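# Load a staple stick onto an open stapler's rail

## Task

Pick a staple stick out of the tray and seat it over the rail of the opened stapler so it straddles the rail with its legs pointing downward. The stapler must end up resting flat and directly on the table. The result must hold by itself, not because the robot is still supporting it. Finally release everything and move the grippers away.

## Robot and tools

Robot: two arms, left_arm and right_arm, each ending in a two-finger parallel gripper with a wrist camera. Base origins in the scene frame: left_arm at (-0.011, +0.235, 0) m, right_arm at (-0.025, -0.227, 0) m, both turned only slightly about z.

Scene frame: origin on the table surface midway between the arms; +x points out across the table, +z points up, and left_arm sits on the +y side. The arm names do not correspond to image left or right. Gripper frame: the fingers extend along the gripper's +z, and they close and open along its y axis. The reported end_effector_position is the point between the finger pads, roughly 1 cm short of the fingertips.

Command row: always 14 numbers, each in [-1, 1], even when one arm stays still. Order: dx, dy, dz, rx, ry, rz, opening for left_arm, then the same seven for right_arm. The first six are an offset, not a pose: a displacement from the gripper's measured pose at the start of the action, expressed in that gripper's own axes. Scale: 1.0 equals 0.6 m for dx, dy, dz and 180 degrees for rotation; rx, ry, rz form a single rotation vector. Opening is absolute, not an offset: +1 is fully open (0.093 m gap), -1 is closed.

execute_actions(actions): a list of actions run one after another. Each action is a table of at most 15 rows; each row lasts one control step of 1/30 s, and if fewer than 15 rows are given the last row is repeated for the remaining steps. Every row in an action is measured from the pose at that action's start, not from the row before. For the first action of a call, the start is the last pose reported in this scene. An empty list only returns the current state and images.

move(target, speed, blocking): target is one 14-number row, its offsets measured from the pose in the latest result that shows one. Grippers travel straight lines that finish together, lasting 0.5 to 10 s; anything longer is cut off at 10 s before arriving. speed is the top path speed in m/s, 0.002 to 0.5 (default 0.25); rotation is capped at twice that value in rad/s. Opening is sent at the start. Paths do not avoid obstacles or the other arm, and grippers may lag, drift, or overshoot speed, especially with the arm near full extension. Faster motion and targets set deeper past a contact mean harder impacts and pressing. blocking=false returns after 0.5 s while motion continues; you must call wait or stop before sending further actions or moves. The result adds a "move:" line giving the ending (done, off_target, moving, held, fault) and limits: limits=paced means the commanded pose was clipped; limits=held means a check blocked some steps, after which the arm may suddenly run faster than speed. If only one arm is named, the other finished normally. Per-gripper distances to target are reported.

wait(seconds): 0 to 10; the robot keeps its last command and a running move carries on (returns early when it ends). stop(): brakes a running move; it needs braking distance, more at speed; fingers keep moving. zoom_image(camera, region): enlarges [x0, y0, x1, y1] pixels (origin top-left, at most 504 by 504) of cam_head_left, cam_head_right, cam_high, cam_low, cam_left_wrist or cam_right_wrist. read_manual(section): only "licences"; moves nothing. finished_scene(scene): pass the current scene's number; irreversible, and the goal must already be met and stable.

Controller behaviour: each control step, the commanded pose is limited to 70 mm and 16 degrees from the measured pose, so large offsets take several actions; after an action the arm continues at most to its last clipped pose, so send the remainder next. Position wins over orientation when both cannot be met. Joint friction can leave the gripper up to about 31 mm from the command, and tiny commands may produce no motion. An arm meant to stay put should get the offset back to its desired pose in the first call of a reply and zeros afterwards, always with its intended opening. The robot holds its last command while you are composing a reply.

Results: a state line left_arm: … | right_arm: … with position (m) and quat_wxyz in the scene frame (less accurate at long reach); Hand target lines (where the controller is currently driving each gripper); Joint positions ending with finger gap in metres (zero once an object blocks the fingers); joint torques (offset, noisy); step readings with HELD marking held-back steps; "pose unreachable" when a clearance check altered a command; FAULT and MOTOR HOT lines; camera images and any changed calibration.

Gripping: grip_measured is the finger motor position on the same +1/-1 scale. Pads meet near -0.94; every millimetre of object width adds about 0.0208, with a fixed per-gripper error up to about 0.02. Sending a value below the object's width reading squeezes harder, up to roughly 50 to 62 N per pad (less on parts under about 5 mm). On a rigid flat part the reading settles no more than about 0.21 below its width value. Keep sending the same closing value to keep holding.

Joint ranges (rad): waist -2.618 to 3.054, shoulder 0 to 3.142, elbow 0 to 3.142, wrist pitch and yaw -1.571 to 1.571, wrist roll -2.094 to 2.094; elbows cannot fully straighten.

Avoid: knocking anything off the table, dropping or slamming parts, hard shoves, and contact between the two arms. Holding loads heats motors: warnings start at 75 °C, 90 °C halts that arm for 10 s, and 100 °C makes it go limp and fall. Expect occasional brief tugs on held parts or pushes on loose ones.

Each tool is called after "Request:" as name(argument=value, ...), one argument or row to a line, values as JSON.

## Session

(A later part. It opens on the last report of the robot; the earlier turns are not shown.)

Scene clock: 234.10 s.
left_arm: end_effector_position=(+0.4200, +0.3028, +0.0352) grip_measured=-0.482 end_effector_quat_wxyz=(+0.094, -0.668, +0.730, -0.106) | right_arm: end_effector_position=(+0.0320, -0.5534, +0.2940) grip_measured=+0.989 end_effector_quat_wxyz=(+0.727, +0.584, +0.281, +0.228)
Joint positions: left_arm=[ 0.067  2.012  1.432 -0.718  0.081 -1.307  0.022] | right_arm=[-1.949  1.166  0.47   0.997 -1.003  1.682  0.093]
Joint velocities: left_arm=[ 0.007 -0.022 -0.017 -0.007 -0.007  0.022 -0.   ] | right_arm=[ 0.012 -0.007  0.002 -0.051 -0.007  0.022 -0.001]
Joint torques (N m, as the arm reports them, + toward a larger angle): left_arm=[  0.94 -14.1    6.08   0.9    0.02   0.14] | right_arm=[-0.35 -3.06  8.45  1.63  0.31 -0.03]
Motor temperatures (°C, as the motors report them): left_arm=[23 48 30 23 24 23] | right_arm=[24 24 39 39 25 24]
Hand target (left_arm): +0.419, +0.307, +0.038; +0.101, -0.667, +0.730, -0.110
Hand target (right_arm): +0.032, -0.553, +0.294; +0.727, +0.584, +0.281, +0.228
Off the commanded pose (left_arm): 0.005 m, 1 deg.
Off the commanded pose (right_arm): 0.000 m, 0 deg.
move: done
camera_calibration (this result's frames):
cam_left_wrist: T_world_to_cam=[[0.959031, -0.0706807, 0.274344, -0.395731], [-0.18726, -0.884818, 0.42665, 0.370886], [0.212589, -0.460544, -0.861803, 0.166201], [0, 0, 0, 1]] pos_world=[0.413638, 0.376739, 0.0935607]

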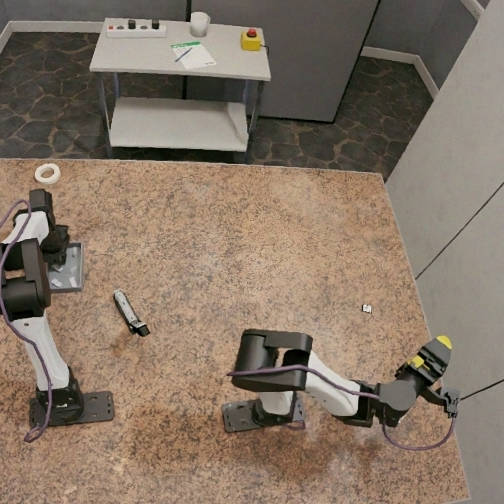

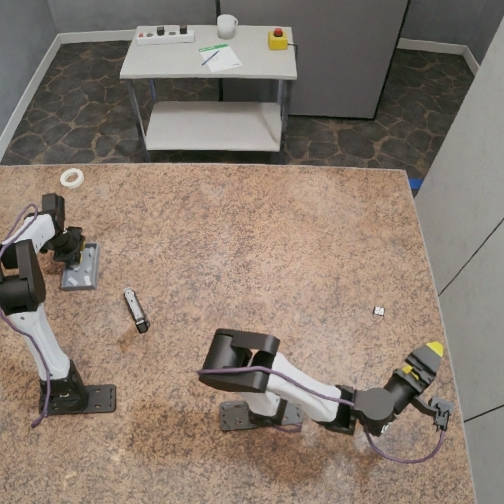

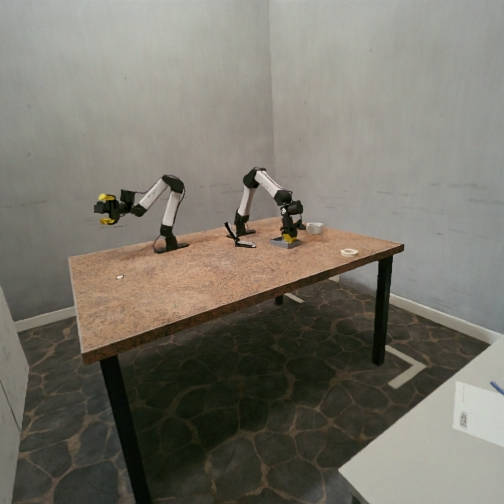

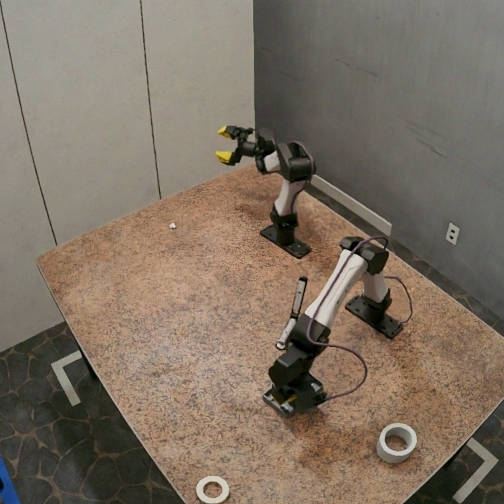

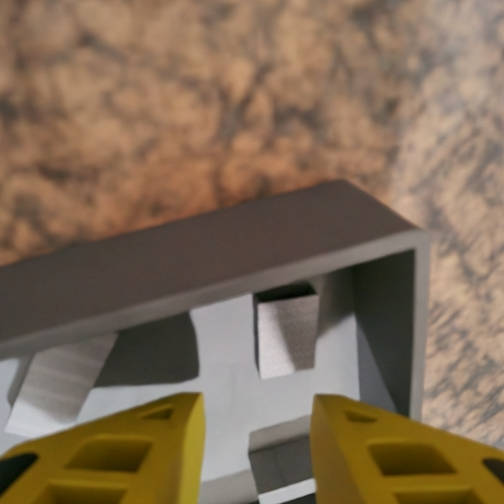

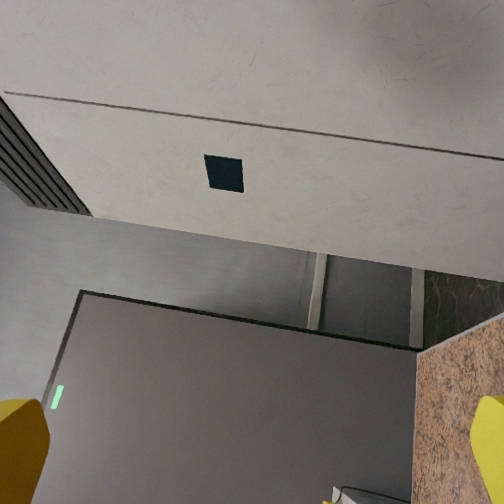

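Request:
move(
  target=[-0.02,-0.008,0.025,0,0,0,-0.48,0,0,0,0,0,0,1],
  speed=0.015,
)

Scene clock: 247.63 s.
left_arm: end_effector_position=(+0.4242, +0.3068, +0.0256) grip_measured=-0.482 end_effector_quat_wxyz=(+0.088, -0.668, +0.732, -0.105) | right_arm: end_effector_position=(+0.0320, -0.5534, +0.2940) grip_measured=+0.989 end_effector_quat_wxyz=(+0.727, +0.584, +0.281, +0.228)
Joint positions: left_arm=[ 0.077  2.051  1.452 -0.711  0.087 -1.295  0.022] | right_arm=[-1.949  1.166  0.47   0.997 -1.003  1.682  0.093]
Joint velocities: left_arm=[-0.007  0.007 -0.012 -0.037 -0.066  0.051 -0.001] | right_arm=[ 0.012 -0.002 -0.002 -0.022 -0.022 -0.066 -0.001]
Joint torques (N m, as the arm reports them, + toward a larger angle): left_arm=[  1.2  -10.73   8.54   0.94  -0.02   0.17] | right_arm=[-0.32 -2.93  8.36  1.67  0.26 -0.04]
Motor temperatures (°C, as the motors report them): left_arm=[23 49 30 23 24 24] | right_arm=[24 24 40 40 25 24]
Hand target (left_arm): +0.429, +0.314, +0.022; +0.094, -0.668, +0.731, -0.106
Hand target (right_arm): +0.032, -0.553, +0.294; +0.727, +0.584, +0.281, +0.228
Off the commanded pose (left_arm): 0.010 m, 1 deg.
Off the commanded pose (right_arm): 0.000 m, 0 deg.
move: done
camera_calibration (this result's frames):
cam_left_wrist: T_world_to_cam=[[0.961571, -0.0719339, 0.264965, -0.397253], [-0.185295, -0.882167, 0.432951, 0.377519], [0.2026, -0.46541, -0.861596, 0.164597], [0, 0, 0, 1]] pos_world=[0.418592, 0.381064, 0.0836267]

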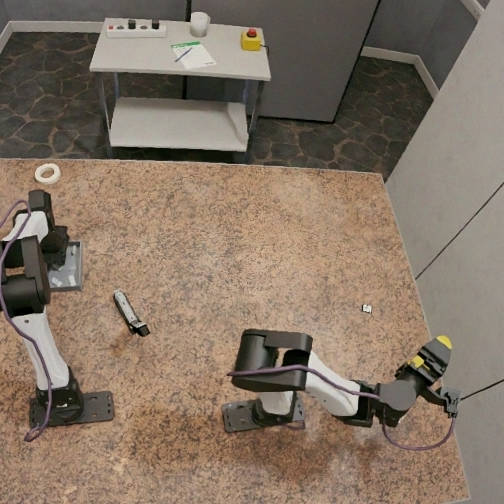

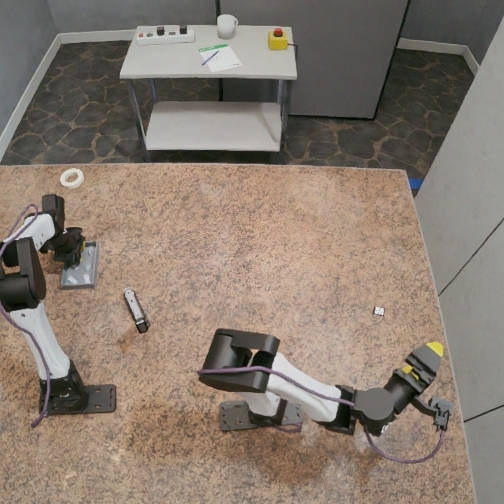

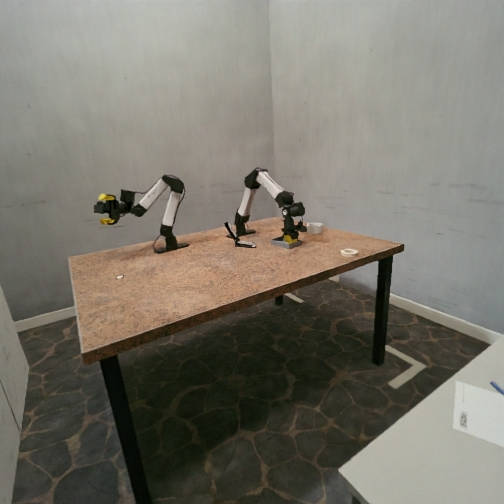

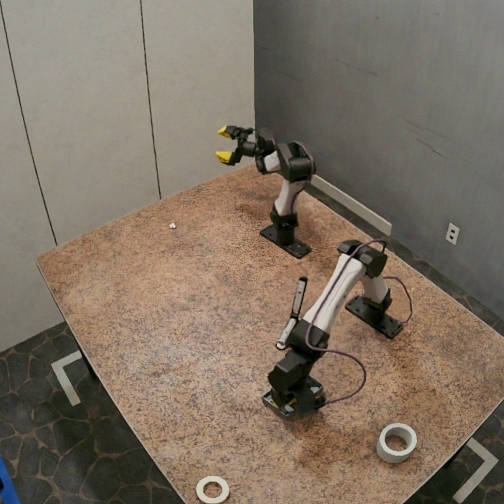

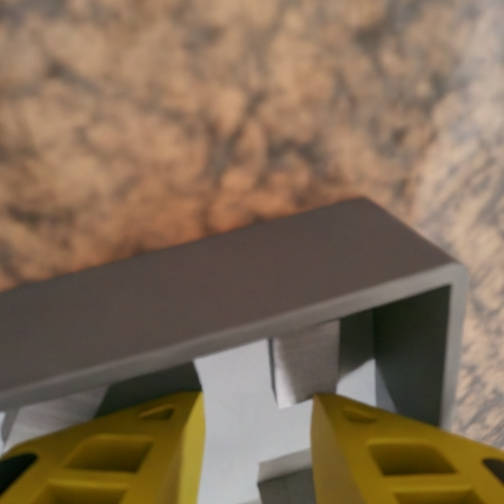

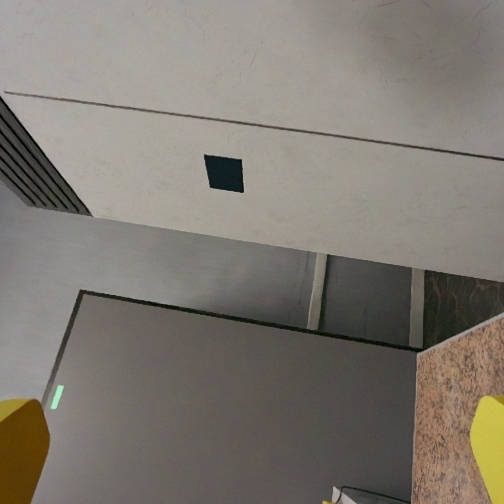

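Request:
move(
  target=[0,0.055,-0.002,0,0,0,-0.48,0,0,0,0,0,0,1],
  speed=0.02,
)

Scene clock: 258.63 s.
left_arm: end_effector_position=(+0.4052, +0.3070, +0.0254) grip_measured=-0.482 end_effector_quat_wxyz=(+0.103, -0.665, +0.731, -0.116) | right_arm: end_effector_position=(+0.0320, -0.5534, +0.2940) grip_measured=+0.989 end_effector_quat_wxyz=(+0.727, +0.584, +0.281, +0.228)
Joint positions: left_arm=[ 0.089  1.96   1.306 -0.621  0.094 -1.283  0.022] | right_arm=[-1.949  1.166  0.47   0.997 -1.003  1.682  0.093]
Joint velocities: left_arm=[-0.002  0.017 -0.007  0.037  0.007  0.081 -0.   ] | right_arm=[-0.002  0.002  0.007 -0.007  0.007  0.007 -0.001]
Joint torques (N m, as the arm reports them, + toward a larger angle): left_arm=[  1.2  -12.14   4.91   0.7   -0.01   0.14] | right_arm=[-0.39 -3.06  8.32  1.61  0.25 -0.05]
Motor temperatures (°C, as the motors report them): left_arm=[23 47 31 23 24 24] | right_arm=[24 24 40 40 25 24]
Hand target (left_arm): +0.393, +0.310, +0.018; +0.089, -0.668, +0.731, -0.105
Hand target (right_arm): +0.032, -0.553, +0.294; +0.727, +0.584, +0.281, +0.228
Off the commanded pose (left_arm): 0.015 m, 2 deg.
Off the commanded pose (right_arm): 0.000 m, 0 deg.
move: off_target (left_arm)
camera_calibration (this result's frames):
cam_left_wrist: T_world_to_cam=[[0.951079, -0.0747965, 0.299757, -0.374661], [-0.202696, -0.883304, 0.422716, 0.381867], [0.233159, -0.462796, -0.855253, 0.155059], [0, 0, 0, 1]] pos_world=[0.397582, 0.381042, 0.0835005]

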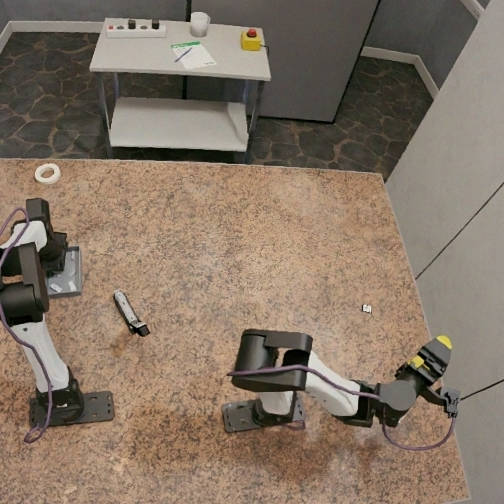

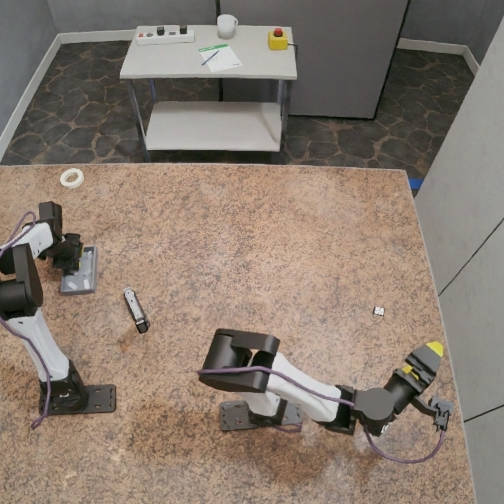

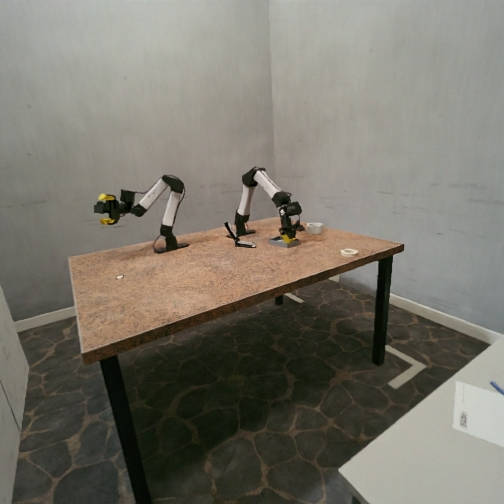

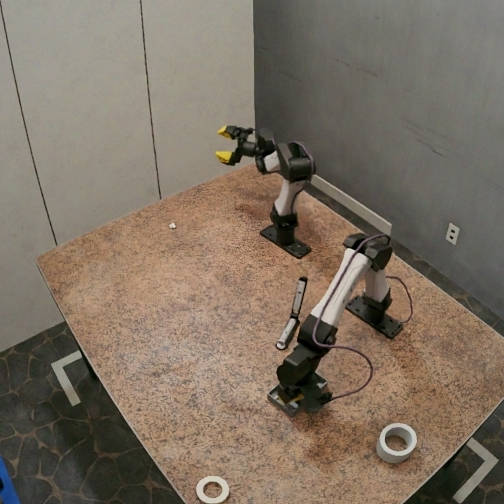

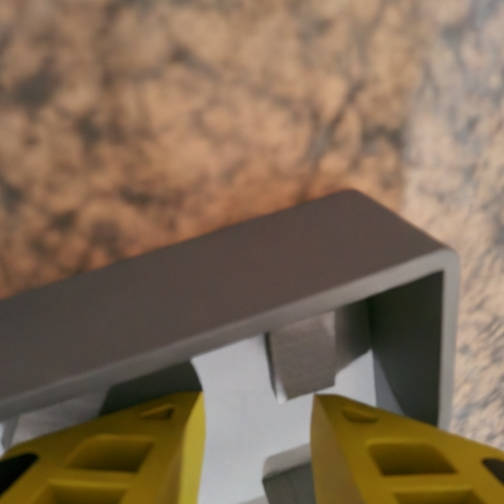

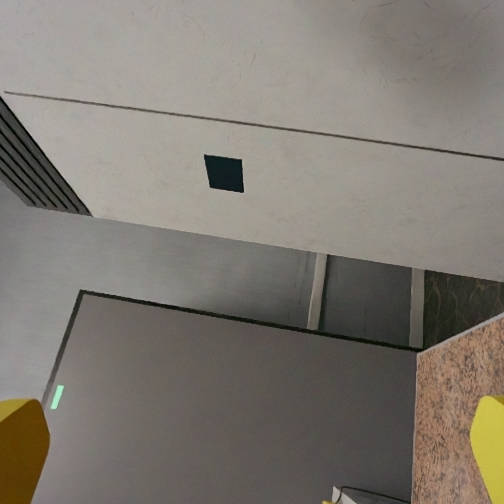

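Request:
move(
  target=[0,0.08,-0.18,-0.1,0,0.17,-0.45,0,0,0,0,0,0,1],
  speed=0.1,
)

Scene clock: 271.53 s.
left_arm: end_effector_position=(+0.3241, +0.3173, +0.1048) grip_measured=-0.452 end_effector_quat_wxyz=(+0.015, -0.468, +0.883, +0.030) | right_arm: end_effector_position=(+0.0320, -0.5534, +0.2940) grip_measured=+0.989 end_effector_quat_wxyz=(+0.727, +0.584, +0.281, +0.228)
Joint positions: left_arm=[ 0.089  1.84   1.516 -1.235 -0.066 -0.767  0.024] | right_arm=[-1.949  1.166  0.47   0.997 -1.003  1.682  0.093]
Joint velocities: left_arm=[ 0.002 -0.002 -0.002 -0.081 -0.007  0.051  0.   ] | right_arm=[ 0.012 -0.012  0.002  0.051  0.007 -0.066 -0.   ]
Joint torques (N m, as the arm reports them, + toward a larger angle): left_arm=[ -0.93 -11.92   8.86   0.26  -0.11   0.15] | right_arm=[-0.32 -3.02  8.35  1.62  0.22 -0.04]
Motor temperatures (°C, as the motors report them): left_arm=[23 47 31 23 24 24] | right_arm=[24 24 40 40 25 24]
Hand target (left_arm): +0.327, +0.315, +0.114; +0.026, -0.458, +0.888, +0.030
Hand target (right_arm): +0.032, -0.553, +0.294; +0.727, +0.584, +0.281, +0.228
Off the commanded pose (left_arm): 0.010 m, 2 deg.
Off the commanded pose (right_arm): 0.000 m, 0 deg.
move: done
camera_calibration (this result's frames):
cam_left_wrist: T_world_to_cam=[[0.835876, -0.547128, -0.0442851, -0.0972838], [-0.490938, -0.781238, 0.385549, 0.405939], [-0.245542, -0.30053, -0.921624, 0.357253], [0, 0, 0, 1]] pos_world=[0.368328, 0.371273, 0.168435]

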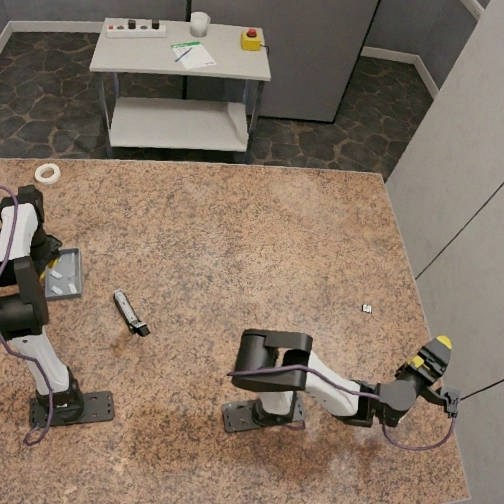

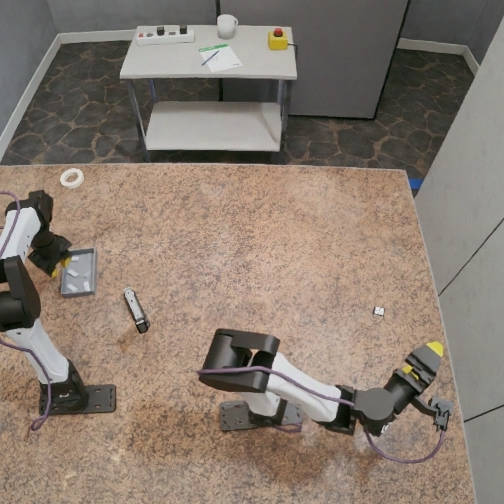

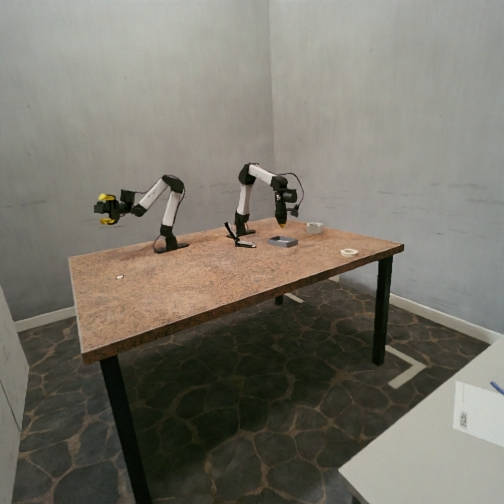

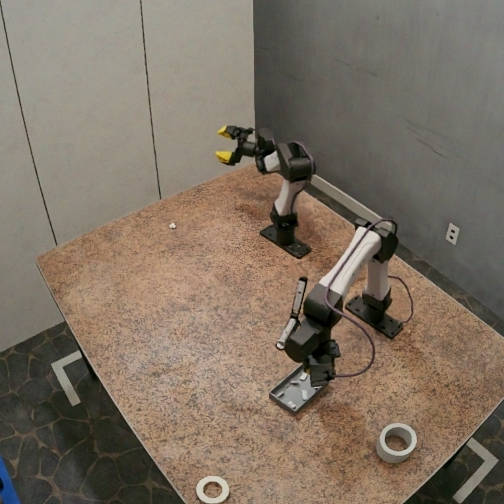

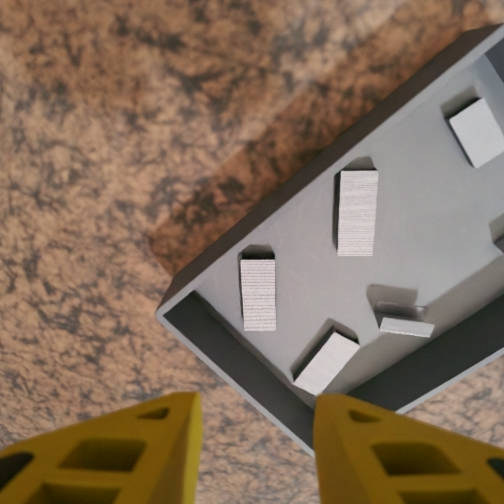

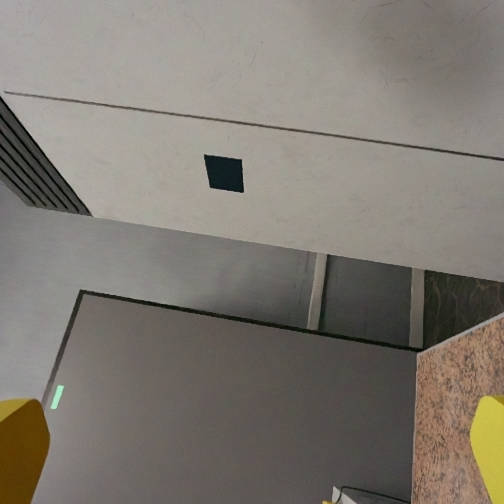

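Request:
move(
  target=[-0.011,-0.058,0.09,0,0,0,-0.45,0,0,0,0,0,0,1],
  speed=0.06,
)

Scene clock: 285.33 s.
left_arm: end_effector_position=(+0.3565, +0.3111, +0.0548) grip_measured=-0.452 end_effector_quat_wxyz=(+0.018, -0.469, +0.883, +0.029) | right_arm: end_effector_position=(+0.0320, -0.5534, +0.2940) grip_measured=+0.989 end_effector_quat_wxyz=(+0.727, +0.584, +0.281, +0.228)
Joint positions: left_arm=[ 0.055  1.982  1.507 -1.08  -0.066 -0.802  0.024] | right_arm=[-1.949  1.166  0.47   0.997 -1.003  1.682  0.093]
Joint velocities: left_arm=[-0.007  0.012  0.002  0.007 -0.007 -0.037 -0.   ] | right_arm=[-0.002  0.002 -0.007  0.037 -0.007 -0.051 -0.001]
Joint torques (N m, as the arm reports them, + toward a larger angle): left_arm=[ -0.72 -11.12   5.96   0.4   -0.06  -0.02] | right_arm=[-0.44 -2.97  8.52  1.64  0.27 -0.02]
Motor temperatures (°C, as the motors report them): left_arm=[23 47 32 23 24 24] | right_arm=[24 24 41 41 25 24]
Hand target (left_arm): +0.356, +0.307, +0.049; +0.014, -0.468, +0.883, +0.029
Hand target (right_arm): +0.032, -0.553, +0.294; +0.727, +0.584, +0.281, +0.228
Off the commanded pose (left_arm): 0.006 m, 0 deg.
Off the commanded pose (right_arm): 0.000 m, 0 deg.
move: done
camera_calibration (this result's frames):
cam_left_wrist: T_world_to_cam=[[0.836522, -0.546505, -0.0395433, -0.130705], [-0.492855, -0.782007, 0.381522, 0.437391], [-0.239427, -0.299663, -0.923513, 0.314939], [0, 0, 0, 1]] pos_world=[0.400313, 0.364987, 0.118807]

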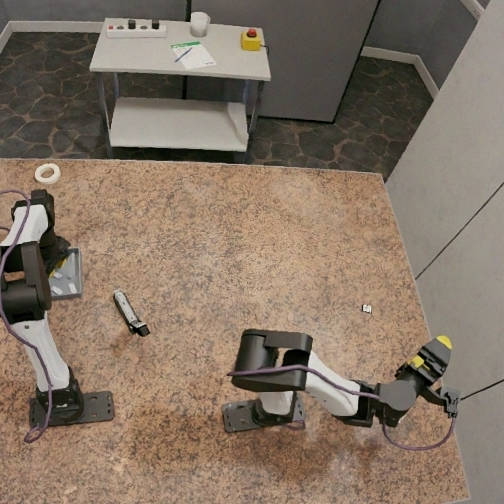

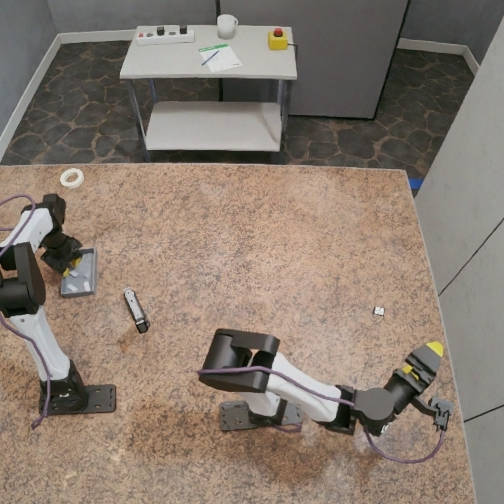

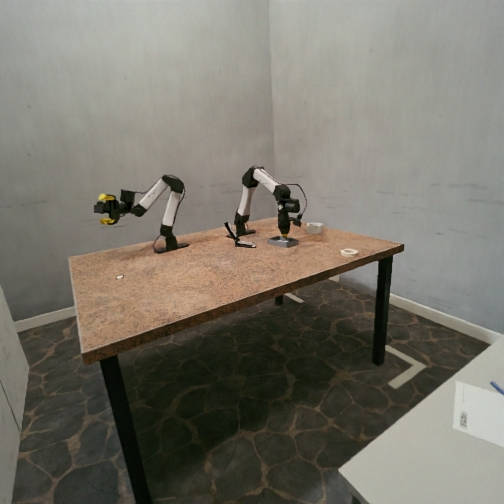

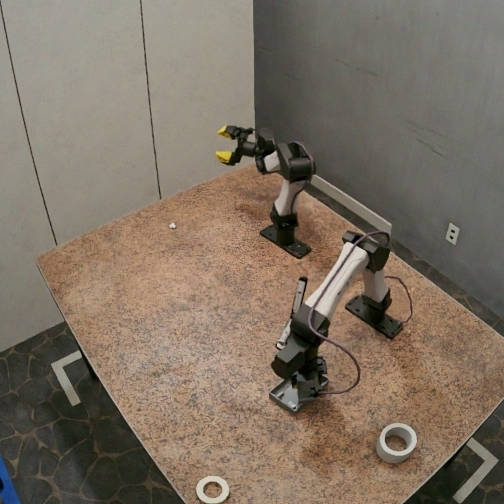

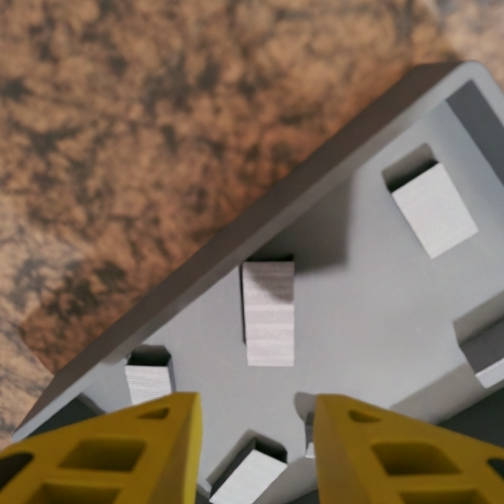

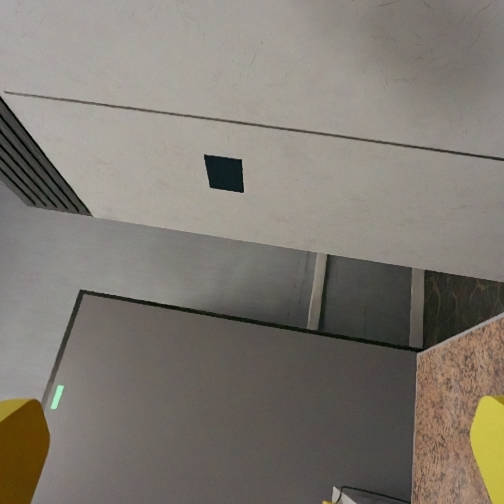

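Request:
move(
  target=[0.016,-0.008,0.04,0,0,0,-0.45,0,0,0,0,0,0,1],
  speed=0.03,
)

Scene clock: 292.17 s.
left_arm: end_effector_position=(+0.3564, +0.3066, +0.0366) grip_measured=-0.452 end_effector_quat_wxyz=(+0.023, -0.469, +0.882, +0.027) | right_arm: end_effector_position=(+0.0320, -0.5534, +0.2940) grip_measured=+0.989 end_effector_quat_wxyz=(+0.727, +0.584, +0.281, +0.228)
Joint positions: left_arm=[ 0.043  1.989  1.442 -0.999 -0.066 -0.815  0.024] | right_arm=[-1.949  1.166  0.47   0.997 -1.003  1.682  0.093]
Joint velocities: left_arm=[-0.017 -0.017  0.007 -0.037 -0.066 -0.007  0.   ] | right_arm=[ 0.012 -0.012 -0.022 -0.051  0.051 -0.037  0.003]
Joint torques (N m, as the arm reports them, + toward a larger angle): left_arm=[ -0.75 -10.93   5.65   0.48  -0.08  -0.03] | right_arm=[-0.44 -3.14  8.18  1.66  0.23 -0.02]
Motor temperatures (°C, as the motors report them): left_arm=[23 46 32 23 24 24] | right_arm=[24 24 41 41 25 24]
Hand target (left_arm): +0.355, +0.302, +0.030; +0.018, -0.469, +0.883, +0.029
Hand target (right_arm): +0.032, -0.553, +0.294; +0.727, +0.584, +0.281, +0.228
Off the commanded pose (left_arm): 0.008 m, 1 deg.
Off the commanded pose (right_arm): 0.000 m, 0 deg.
move: done
camera_calibration (this result's frames):
cam_left_wrist: T_world_to_cam=[[0.837276, -0.545841, -0.032038, -0.13455], [-0.496024, -0.782903, 0.37553, 0.442385], [-0.230063, -0.298531, -0.926256, 0.293167], [0, 0, 0, 1]] pos_world=[0.399536, 0.360421, 0.101108]

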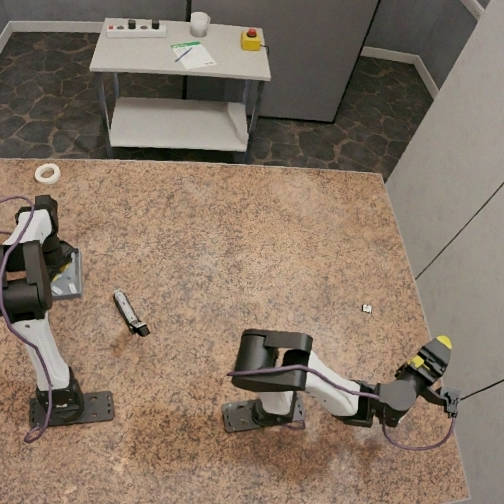

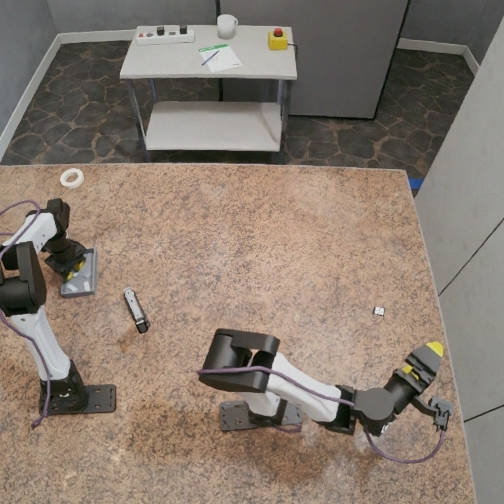

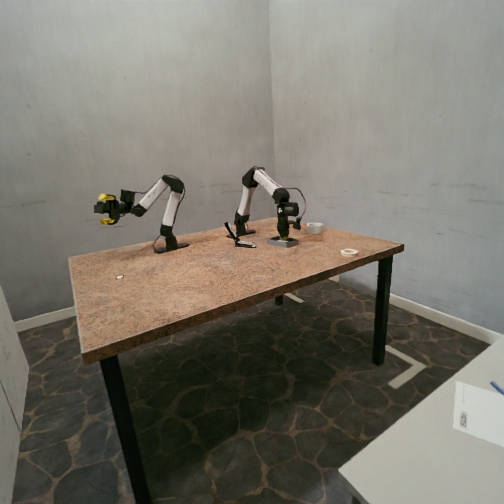

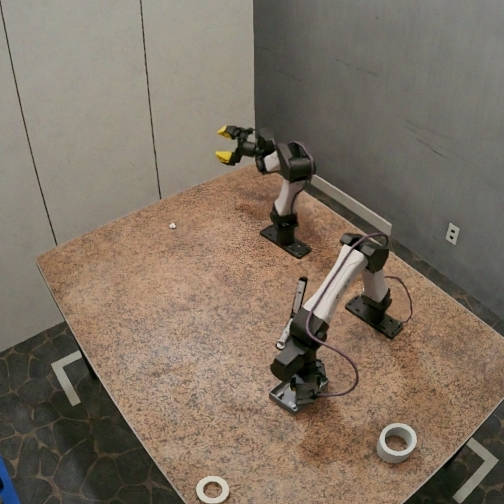

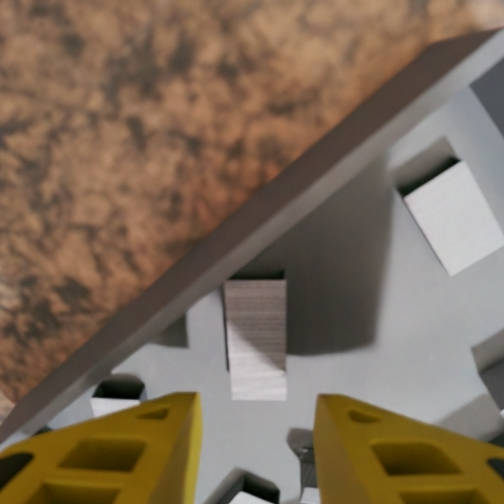

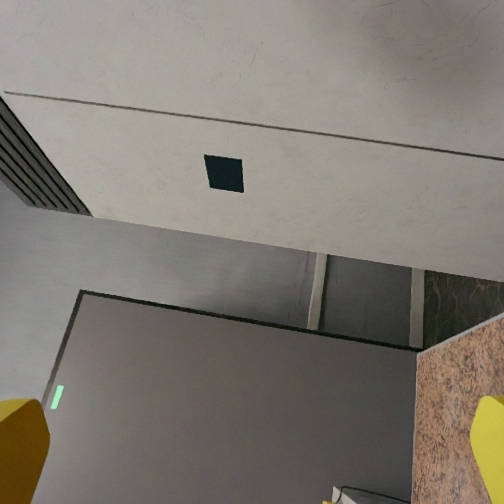

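Request:
move(
  target=[0.002,0,0.033,0,0,0,-0.45,0,0,0,0,0,0,1],
  speed=0.02,
)

Scene clock: 300.53 s.
left_arm: end_effector_position=(+0.3579, +0.3068, +0.0255) grip_measured=-0.452 end_effector_quat_wxyz=(+0.027, -0.470, +0.882, +0.026) | right_arm: end_effector_position=(+0.0320, -0.5534, +0.2940) grip_measured=+0.989 end_effector_quat_wxyz=(+0.727, +0.584, +0.281, +0.228)
Joint positions: left_arm=[ 0.043  2.     1.411 -0.947 -0.066 -0.815  0.024] | right_arm=[-1.949  1.166  0.47   0.997 -1.003  1.682  0.093]
Joint velocities: left_arm=[-0.007  0.002 -0.002  0.051 -0.007  0.022  0.001] | right_arm=[-0.012 -0.002  0.002 -0.007  0.007 -0.022  0.   ]
Joint torques (N m, as the arm reports them, + toward a larger angle): left_arm=[  0.23 -10.69   5.29   0.56  -0.1    0.07] | right_arm=[-0.37 -3.08  8.44  1.61  0.3  -0.06]
Motor temperatures (°C, as the motors report them): left_arm=[23 46 31 23 24 24] | right_arm=[24 24 41 41 25 24]
Hand target (left_arm): +0.356, +0.307, +0.017; +0.023, -0.469, +0.882, +0.027
Hand target (right_arm): +0.032, -0.553, +0.294; +0.727, +0.584, +0.281, +0.228
Off the commanded pose (left_arm): 0.009 m, 1 deg.
Off the commanded pose (right_arm): 0.000 m, 0 deg.
move: done
camera_calibration (this result's frames):
cam_left_wrist: T_world_to_cam=[[0.837753, -0.545479, -0.0249677, -0.136524], [-0.499243, -0.783662, 0.369635, 0.449071], [-0.221194, -0.297198, -0.928842, 0.27975], [0, 0, 0, 1]] pos_world=[0.400448, 0.360591, 0.0904424]

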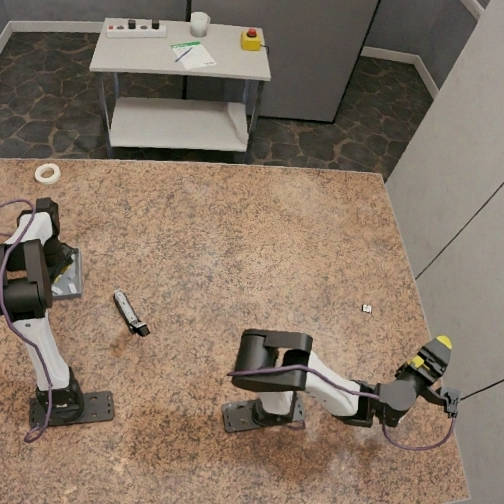

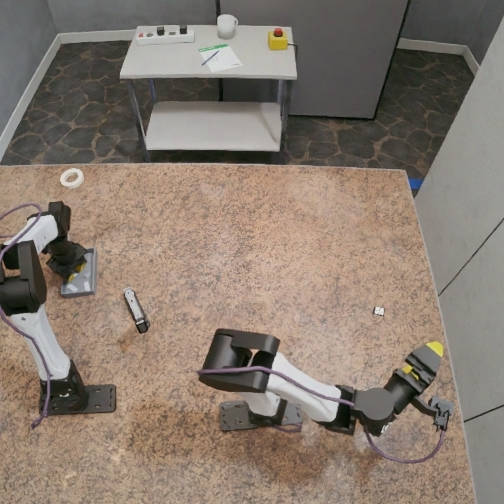

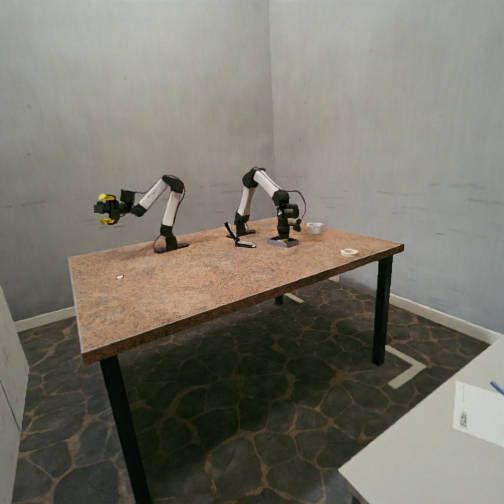

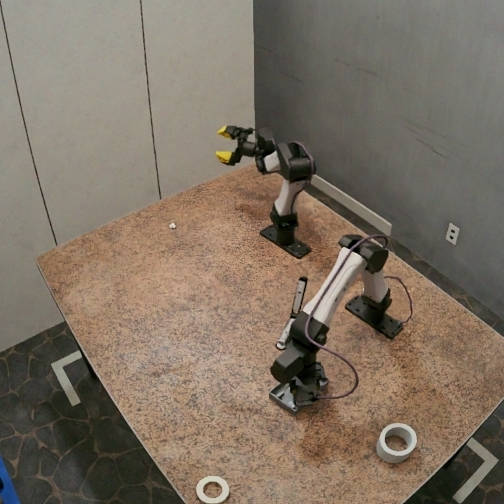

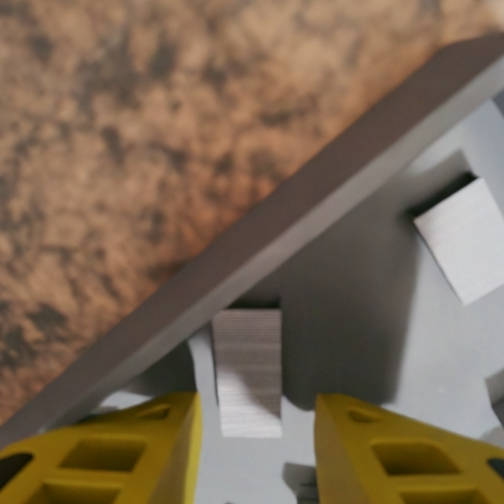

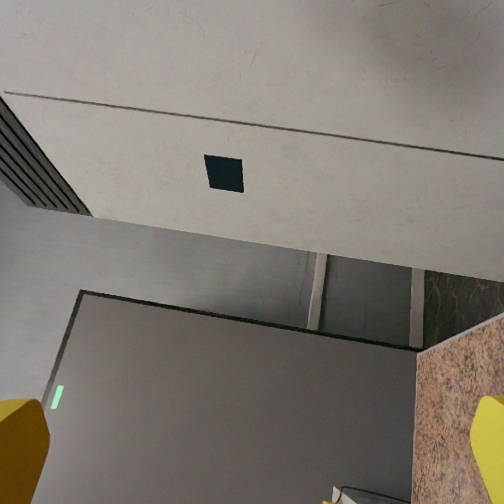

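Request:
move(
  target=[0,0,0.006,0,0,0,-0.76,0,0,0,0,0,0,1],
  speed=0.02,
)

Request:
move(
  target=[0,0,-0.08,0,0,0,-0.76,0,0,0,0,0,0,1],
  speed=0.04,
)

Scene clock: 307.17 s.
left_arm: end_effector_position=(+0.3584, +0.3069, +0.0255) grip_measured=-0.753 end_effector_quat_wxyz=(+0.028, -0.470, +0.882, +0.025) | right_arm: end_effector_position=(+0.0320, -0.5534, +0.2940) grip_measured=+0.989 end_effector_quat_wxyz=(+0.727, +0.584, +0.281, +0.228)
Joint positions: left_arm=[ 0.043  2.     1.411 -0.945 -0.066 -0.815  0.009] | right_arm=[-1.949  1.166  0.47   0.997 -1.003  1.682  0.093]
Joint velocities: left_arm=[-0.007 -0.007 -0.012 -0.007 -0.037  0.095  0.   ] | right_arm=[ 0.017 -0.022 -0.002  0.007  0.051 -0.037 -0.   ]
Joint torques (N m, as the arm reports them, + toward a larger angle): left_arm=[  0.19 -11.36   6.2    0.44  -0.1    0.07] | right_arm=[-0.37 -3.16  8.48  1.63  0.23 -0.03]
Motor temperatures (°C, as the motors report them): left_arm=[23 46 31 23 24 24] | right_arm=[24 24 41 41 25 24]
Hand target (left_arm): +0.358, +0.307, +0.022; +0.027, -0.470, +0.882, +0.026
Hand target (right_arm): +0.032, -0.553, +0.294; +0.727, +0.584, +0.281, +0.228
Off the commanded pose (left_arm): 0.004 m, 0 deg.
Off the commanded pose (right_arm): 0.000 m, 0 deg.
move: done
camera_calibration (this result's frames):
cam_left_wrist: T_world_to_cam=[[0.837798, -0.545471, -0.0235583, -0.136919], [-0.499938, -0.783776, 0.368453, 0.449665], [-0.219445, -0.296912, -0.929348, 0.279187], [0, 0, 0, 1]] pos_world=[0.400781, 0.360645, 0.0905554]

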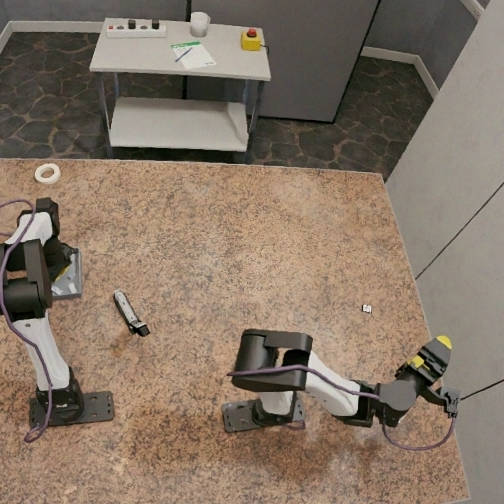

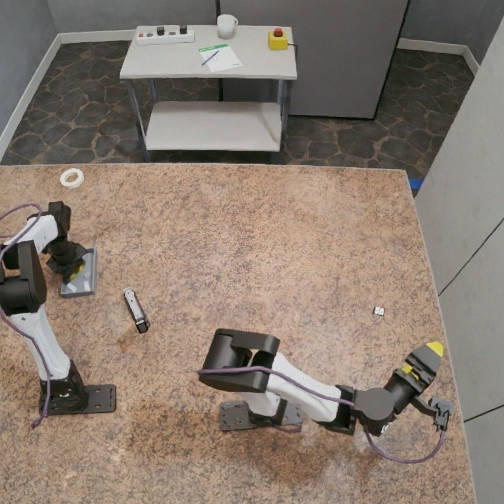

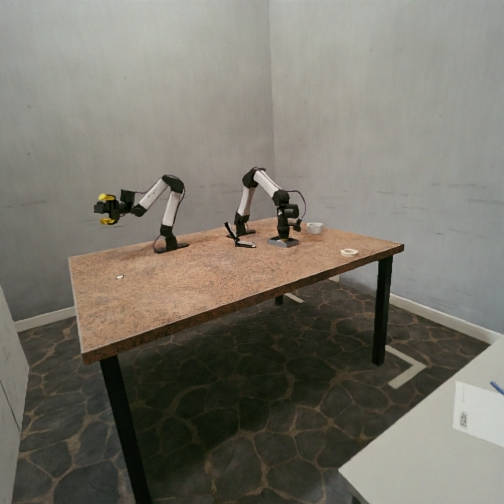

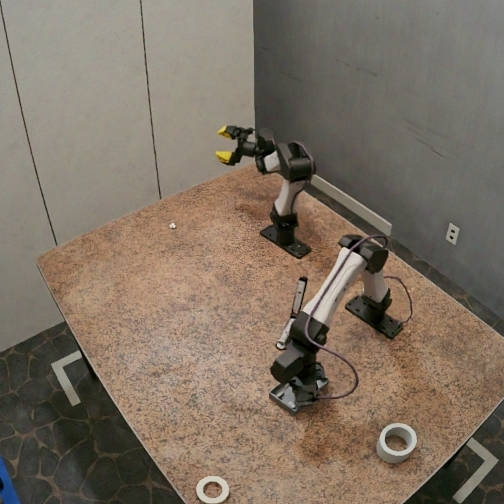

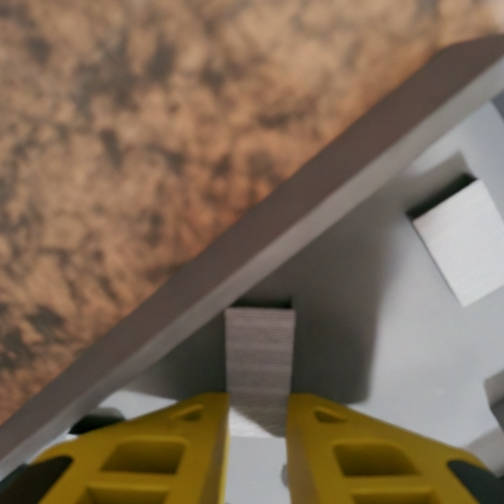

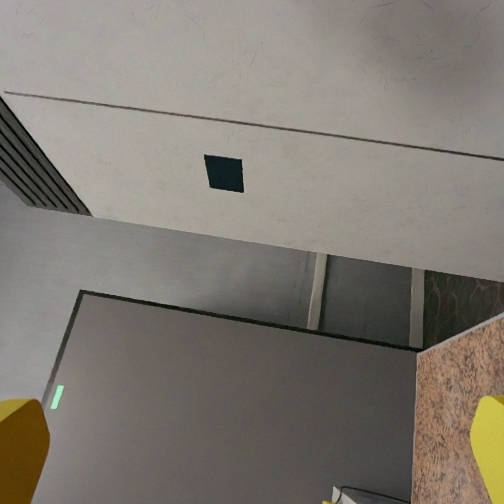

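Scene clock: 308.80 s.
left_arm: end_effector_position=(+0.3535, +0.3061, +0.0644) grip_measured=-0.753 end_effector_quat_wxyz=(+0.018, -0.469, +0.882, +0.029) | right_arm: end_effector_position=(+0.0320, -0.5534, +0.2940) grip_measured=+0.989 end_effector_quat_wxyz=(+0.727, +0.584, +0.281, +0.228)
Joint positions: left_arm=[ 0.043  1.96   1.515 -1.11  -0.066 -0.815  0.009] | right_arm=[-1.949  1.166  0.47   0.997 -1.003  1.682  0.093]
Joint velocities: left_arm=[-0.002 -0.017  0.002  0.037  0.022 -0.007  0.   ] | right_arm=[-0.002 -0.017  0.007 -0.007 -0.007  0.007  0.001]
Joint torques (N m, as the arm reports them, + toward a larger angle): left_arm=[ -0.64 -12.96   8.71   0.22  -0.07  -0.03] | right_arm=[-0.27 -2.98  8.32  1.6   0.25 -0.01]
Motor temperatures (°C, as the motors report them): left_arm=[23 46 31 23 24 24] | right_arm=[24 24 41 41 25 24]
Hand target (left_arm): +0.357, +0.303, +0.073; +0.028, -0.470, +0.882, +0.025
Hand target (right_arm): +0.032, -0.553, +0.294; +0.727, +0.584, +0.281, +0.228
Off the commanded pose (left_arm): 0.010 m, 1 deg.
Off the commanded pose (right_arm): 0.000 m, 0 deg.
move: done
camera_calibration (this result's frames):
cam_left_wrist: T_world_to_cam=[[0.837135, -0.54558, -0.039337, -0.131035], [-0.492031, -0.782484, 0.381608, 0.428224], [-0.238978, -0.300102, -0.923487, 0.321471], [0, 0, 0, 1]] pos_world=[0.397218, 0.360063, 0.128306]

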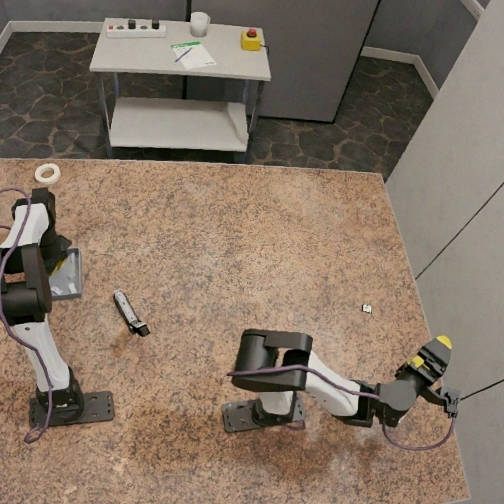

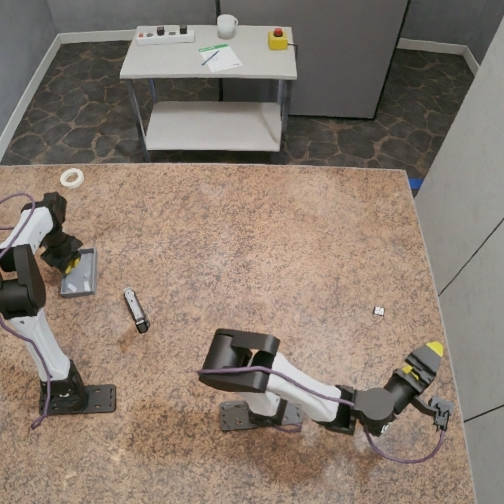

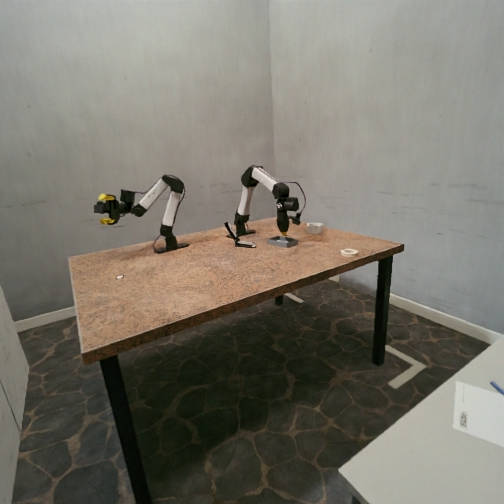

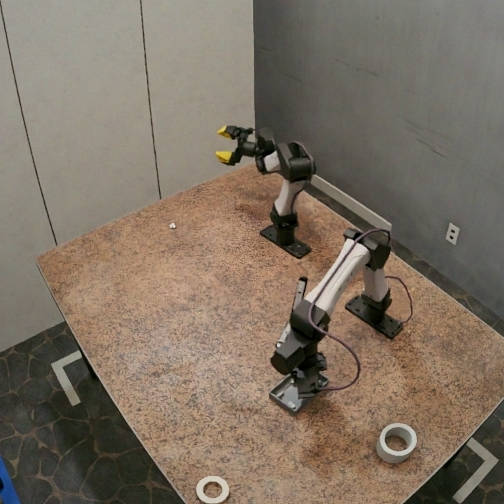

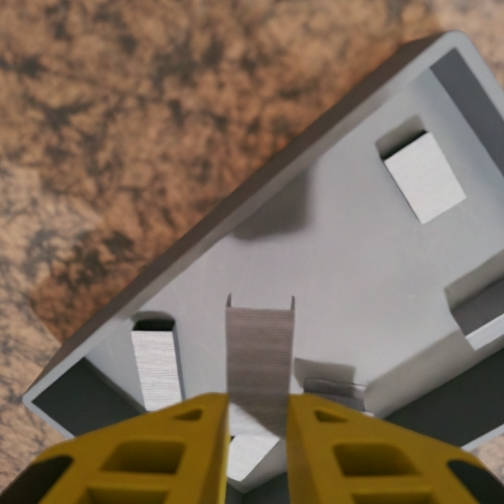

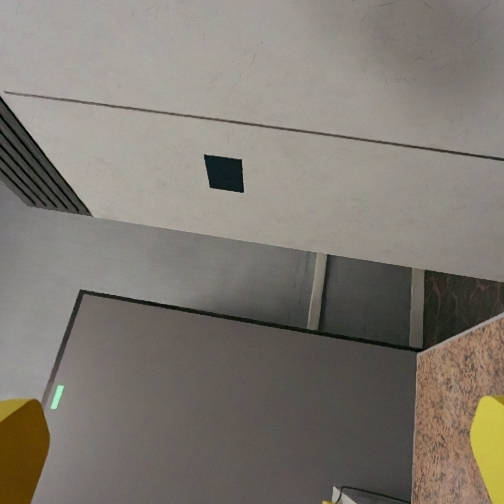

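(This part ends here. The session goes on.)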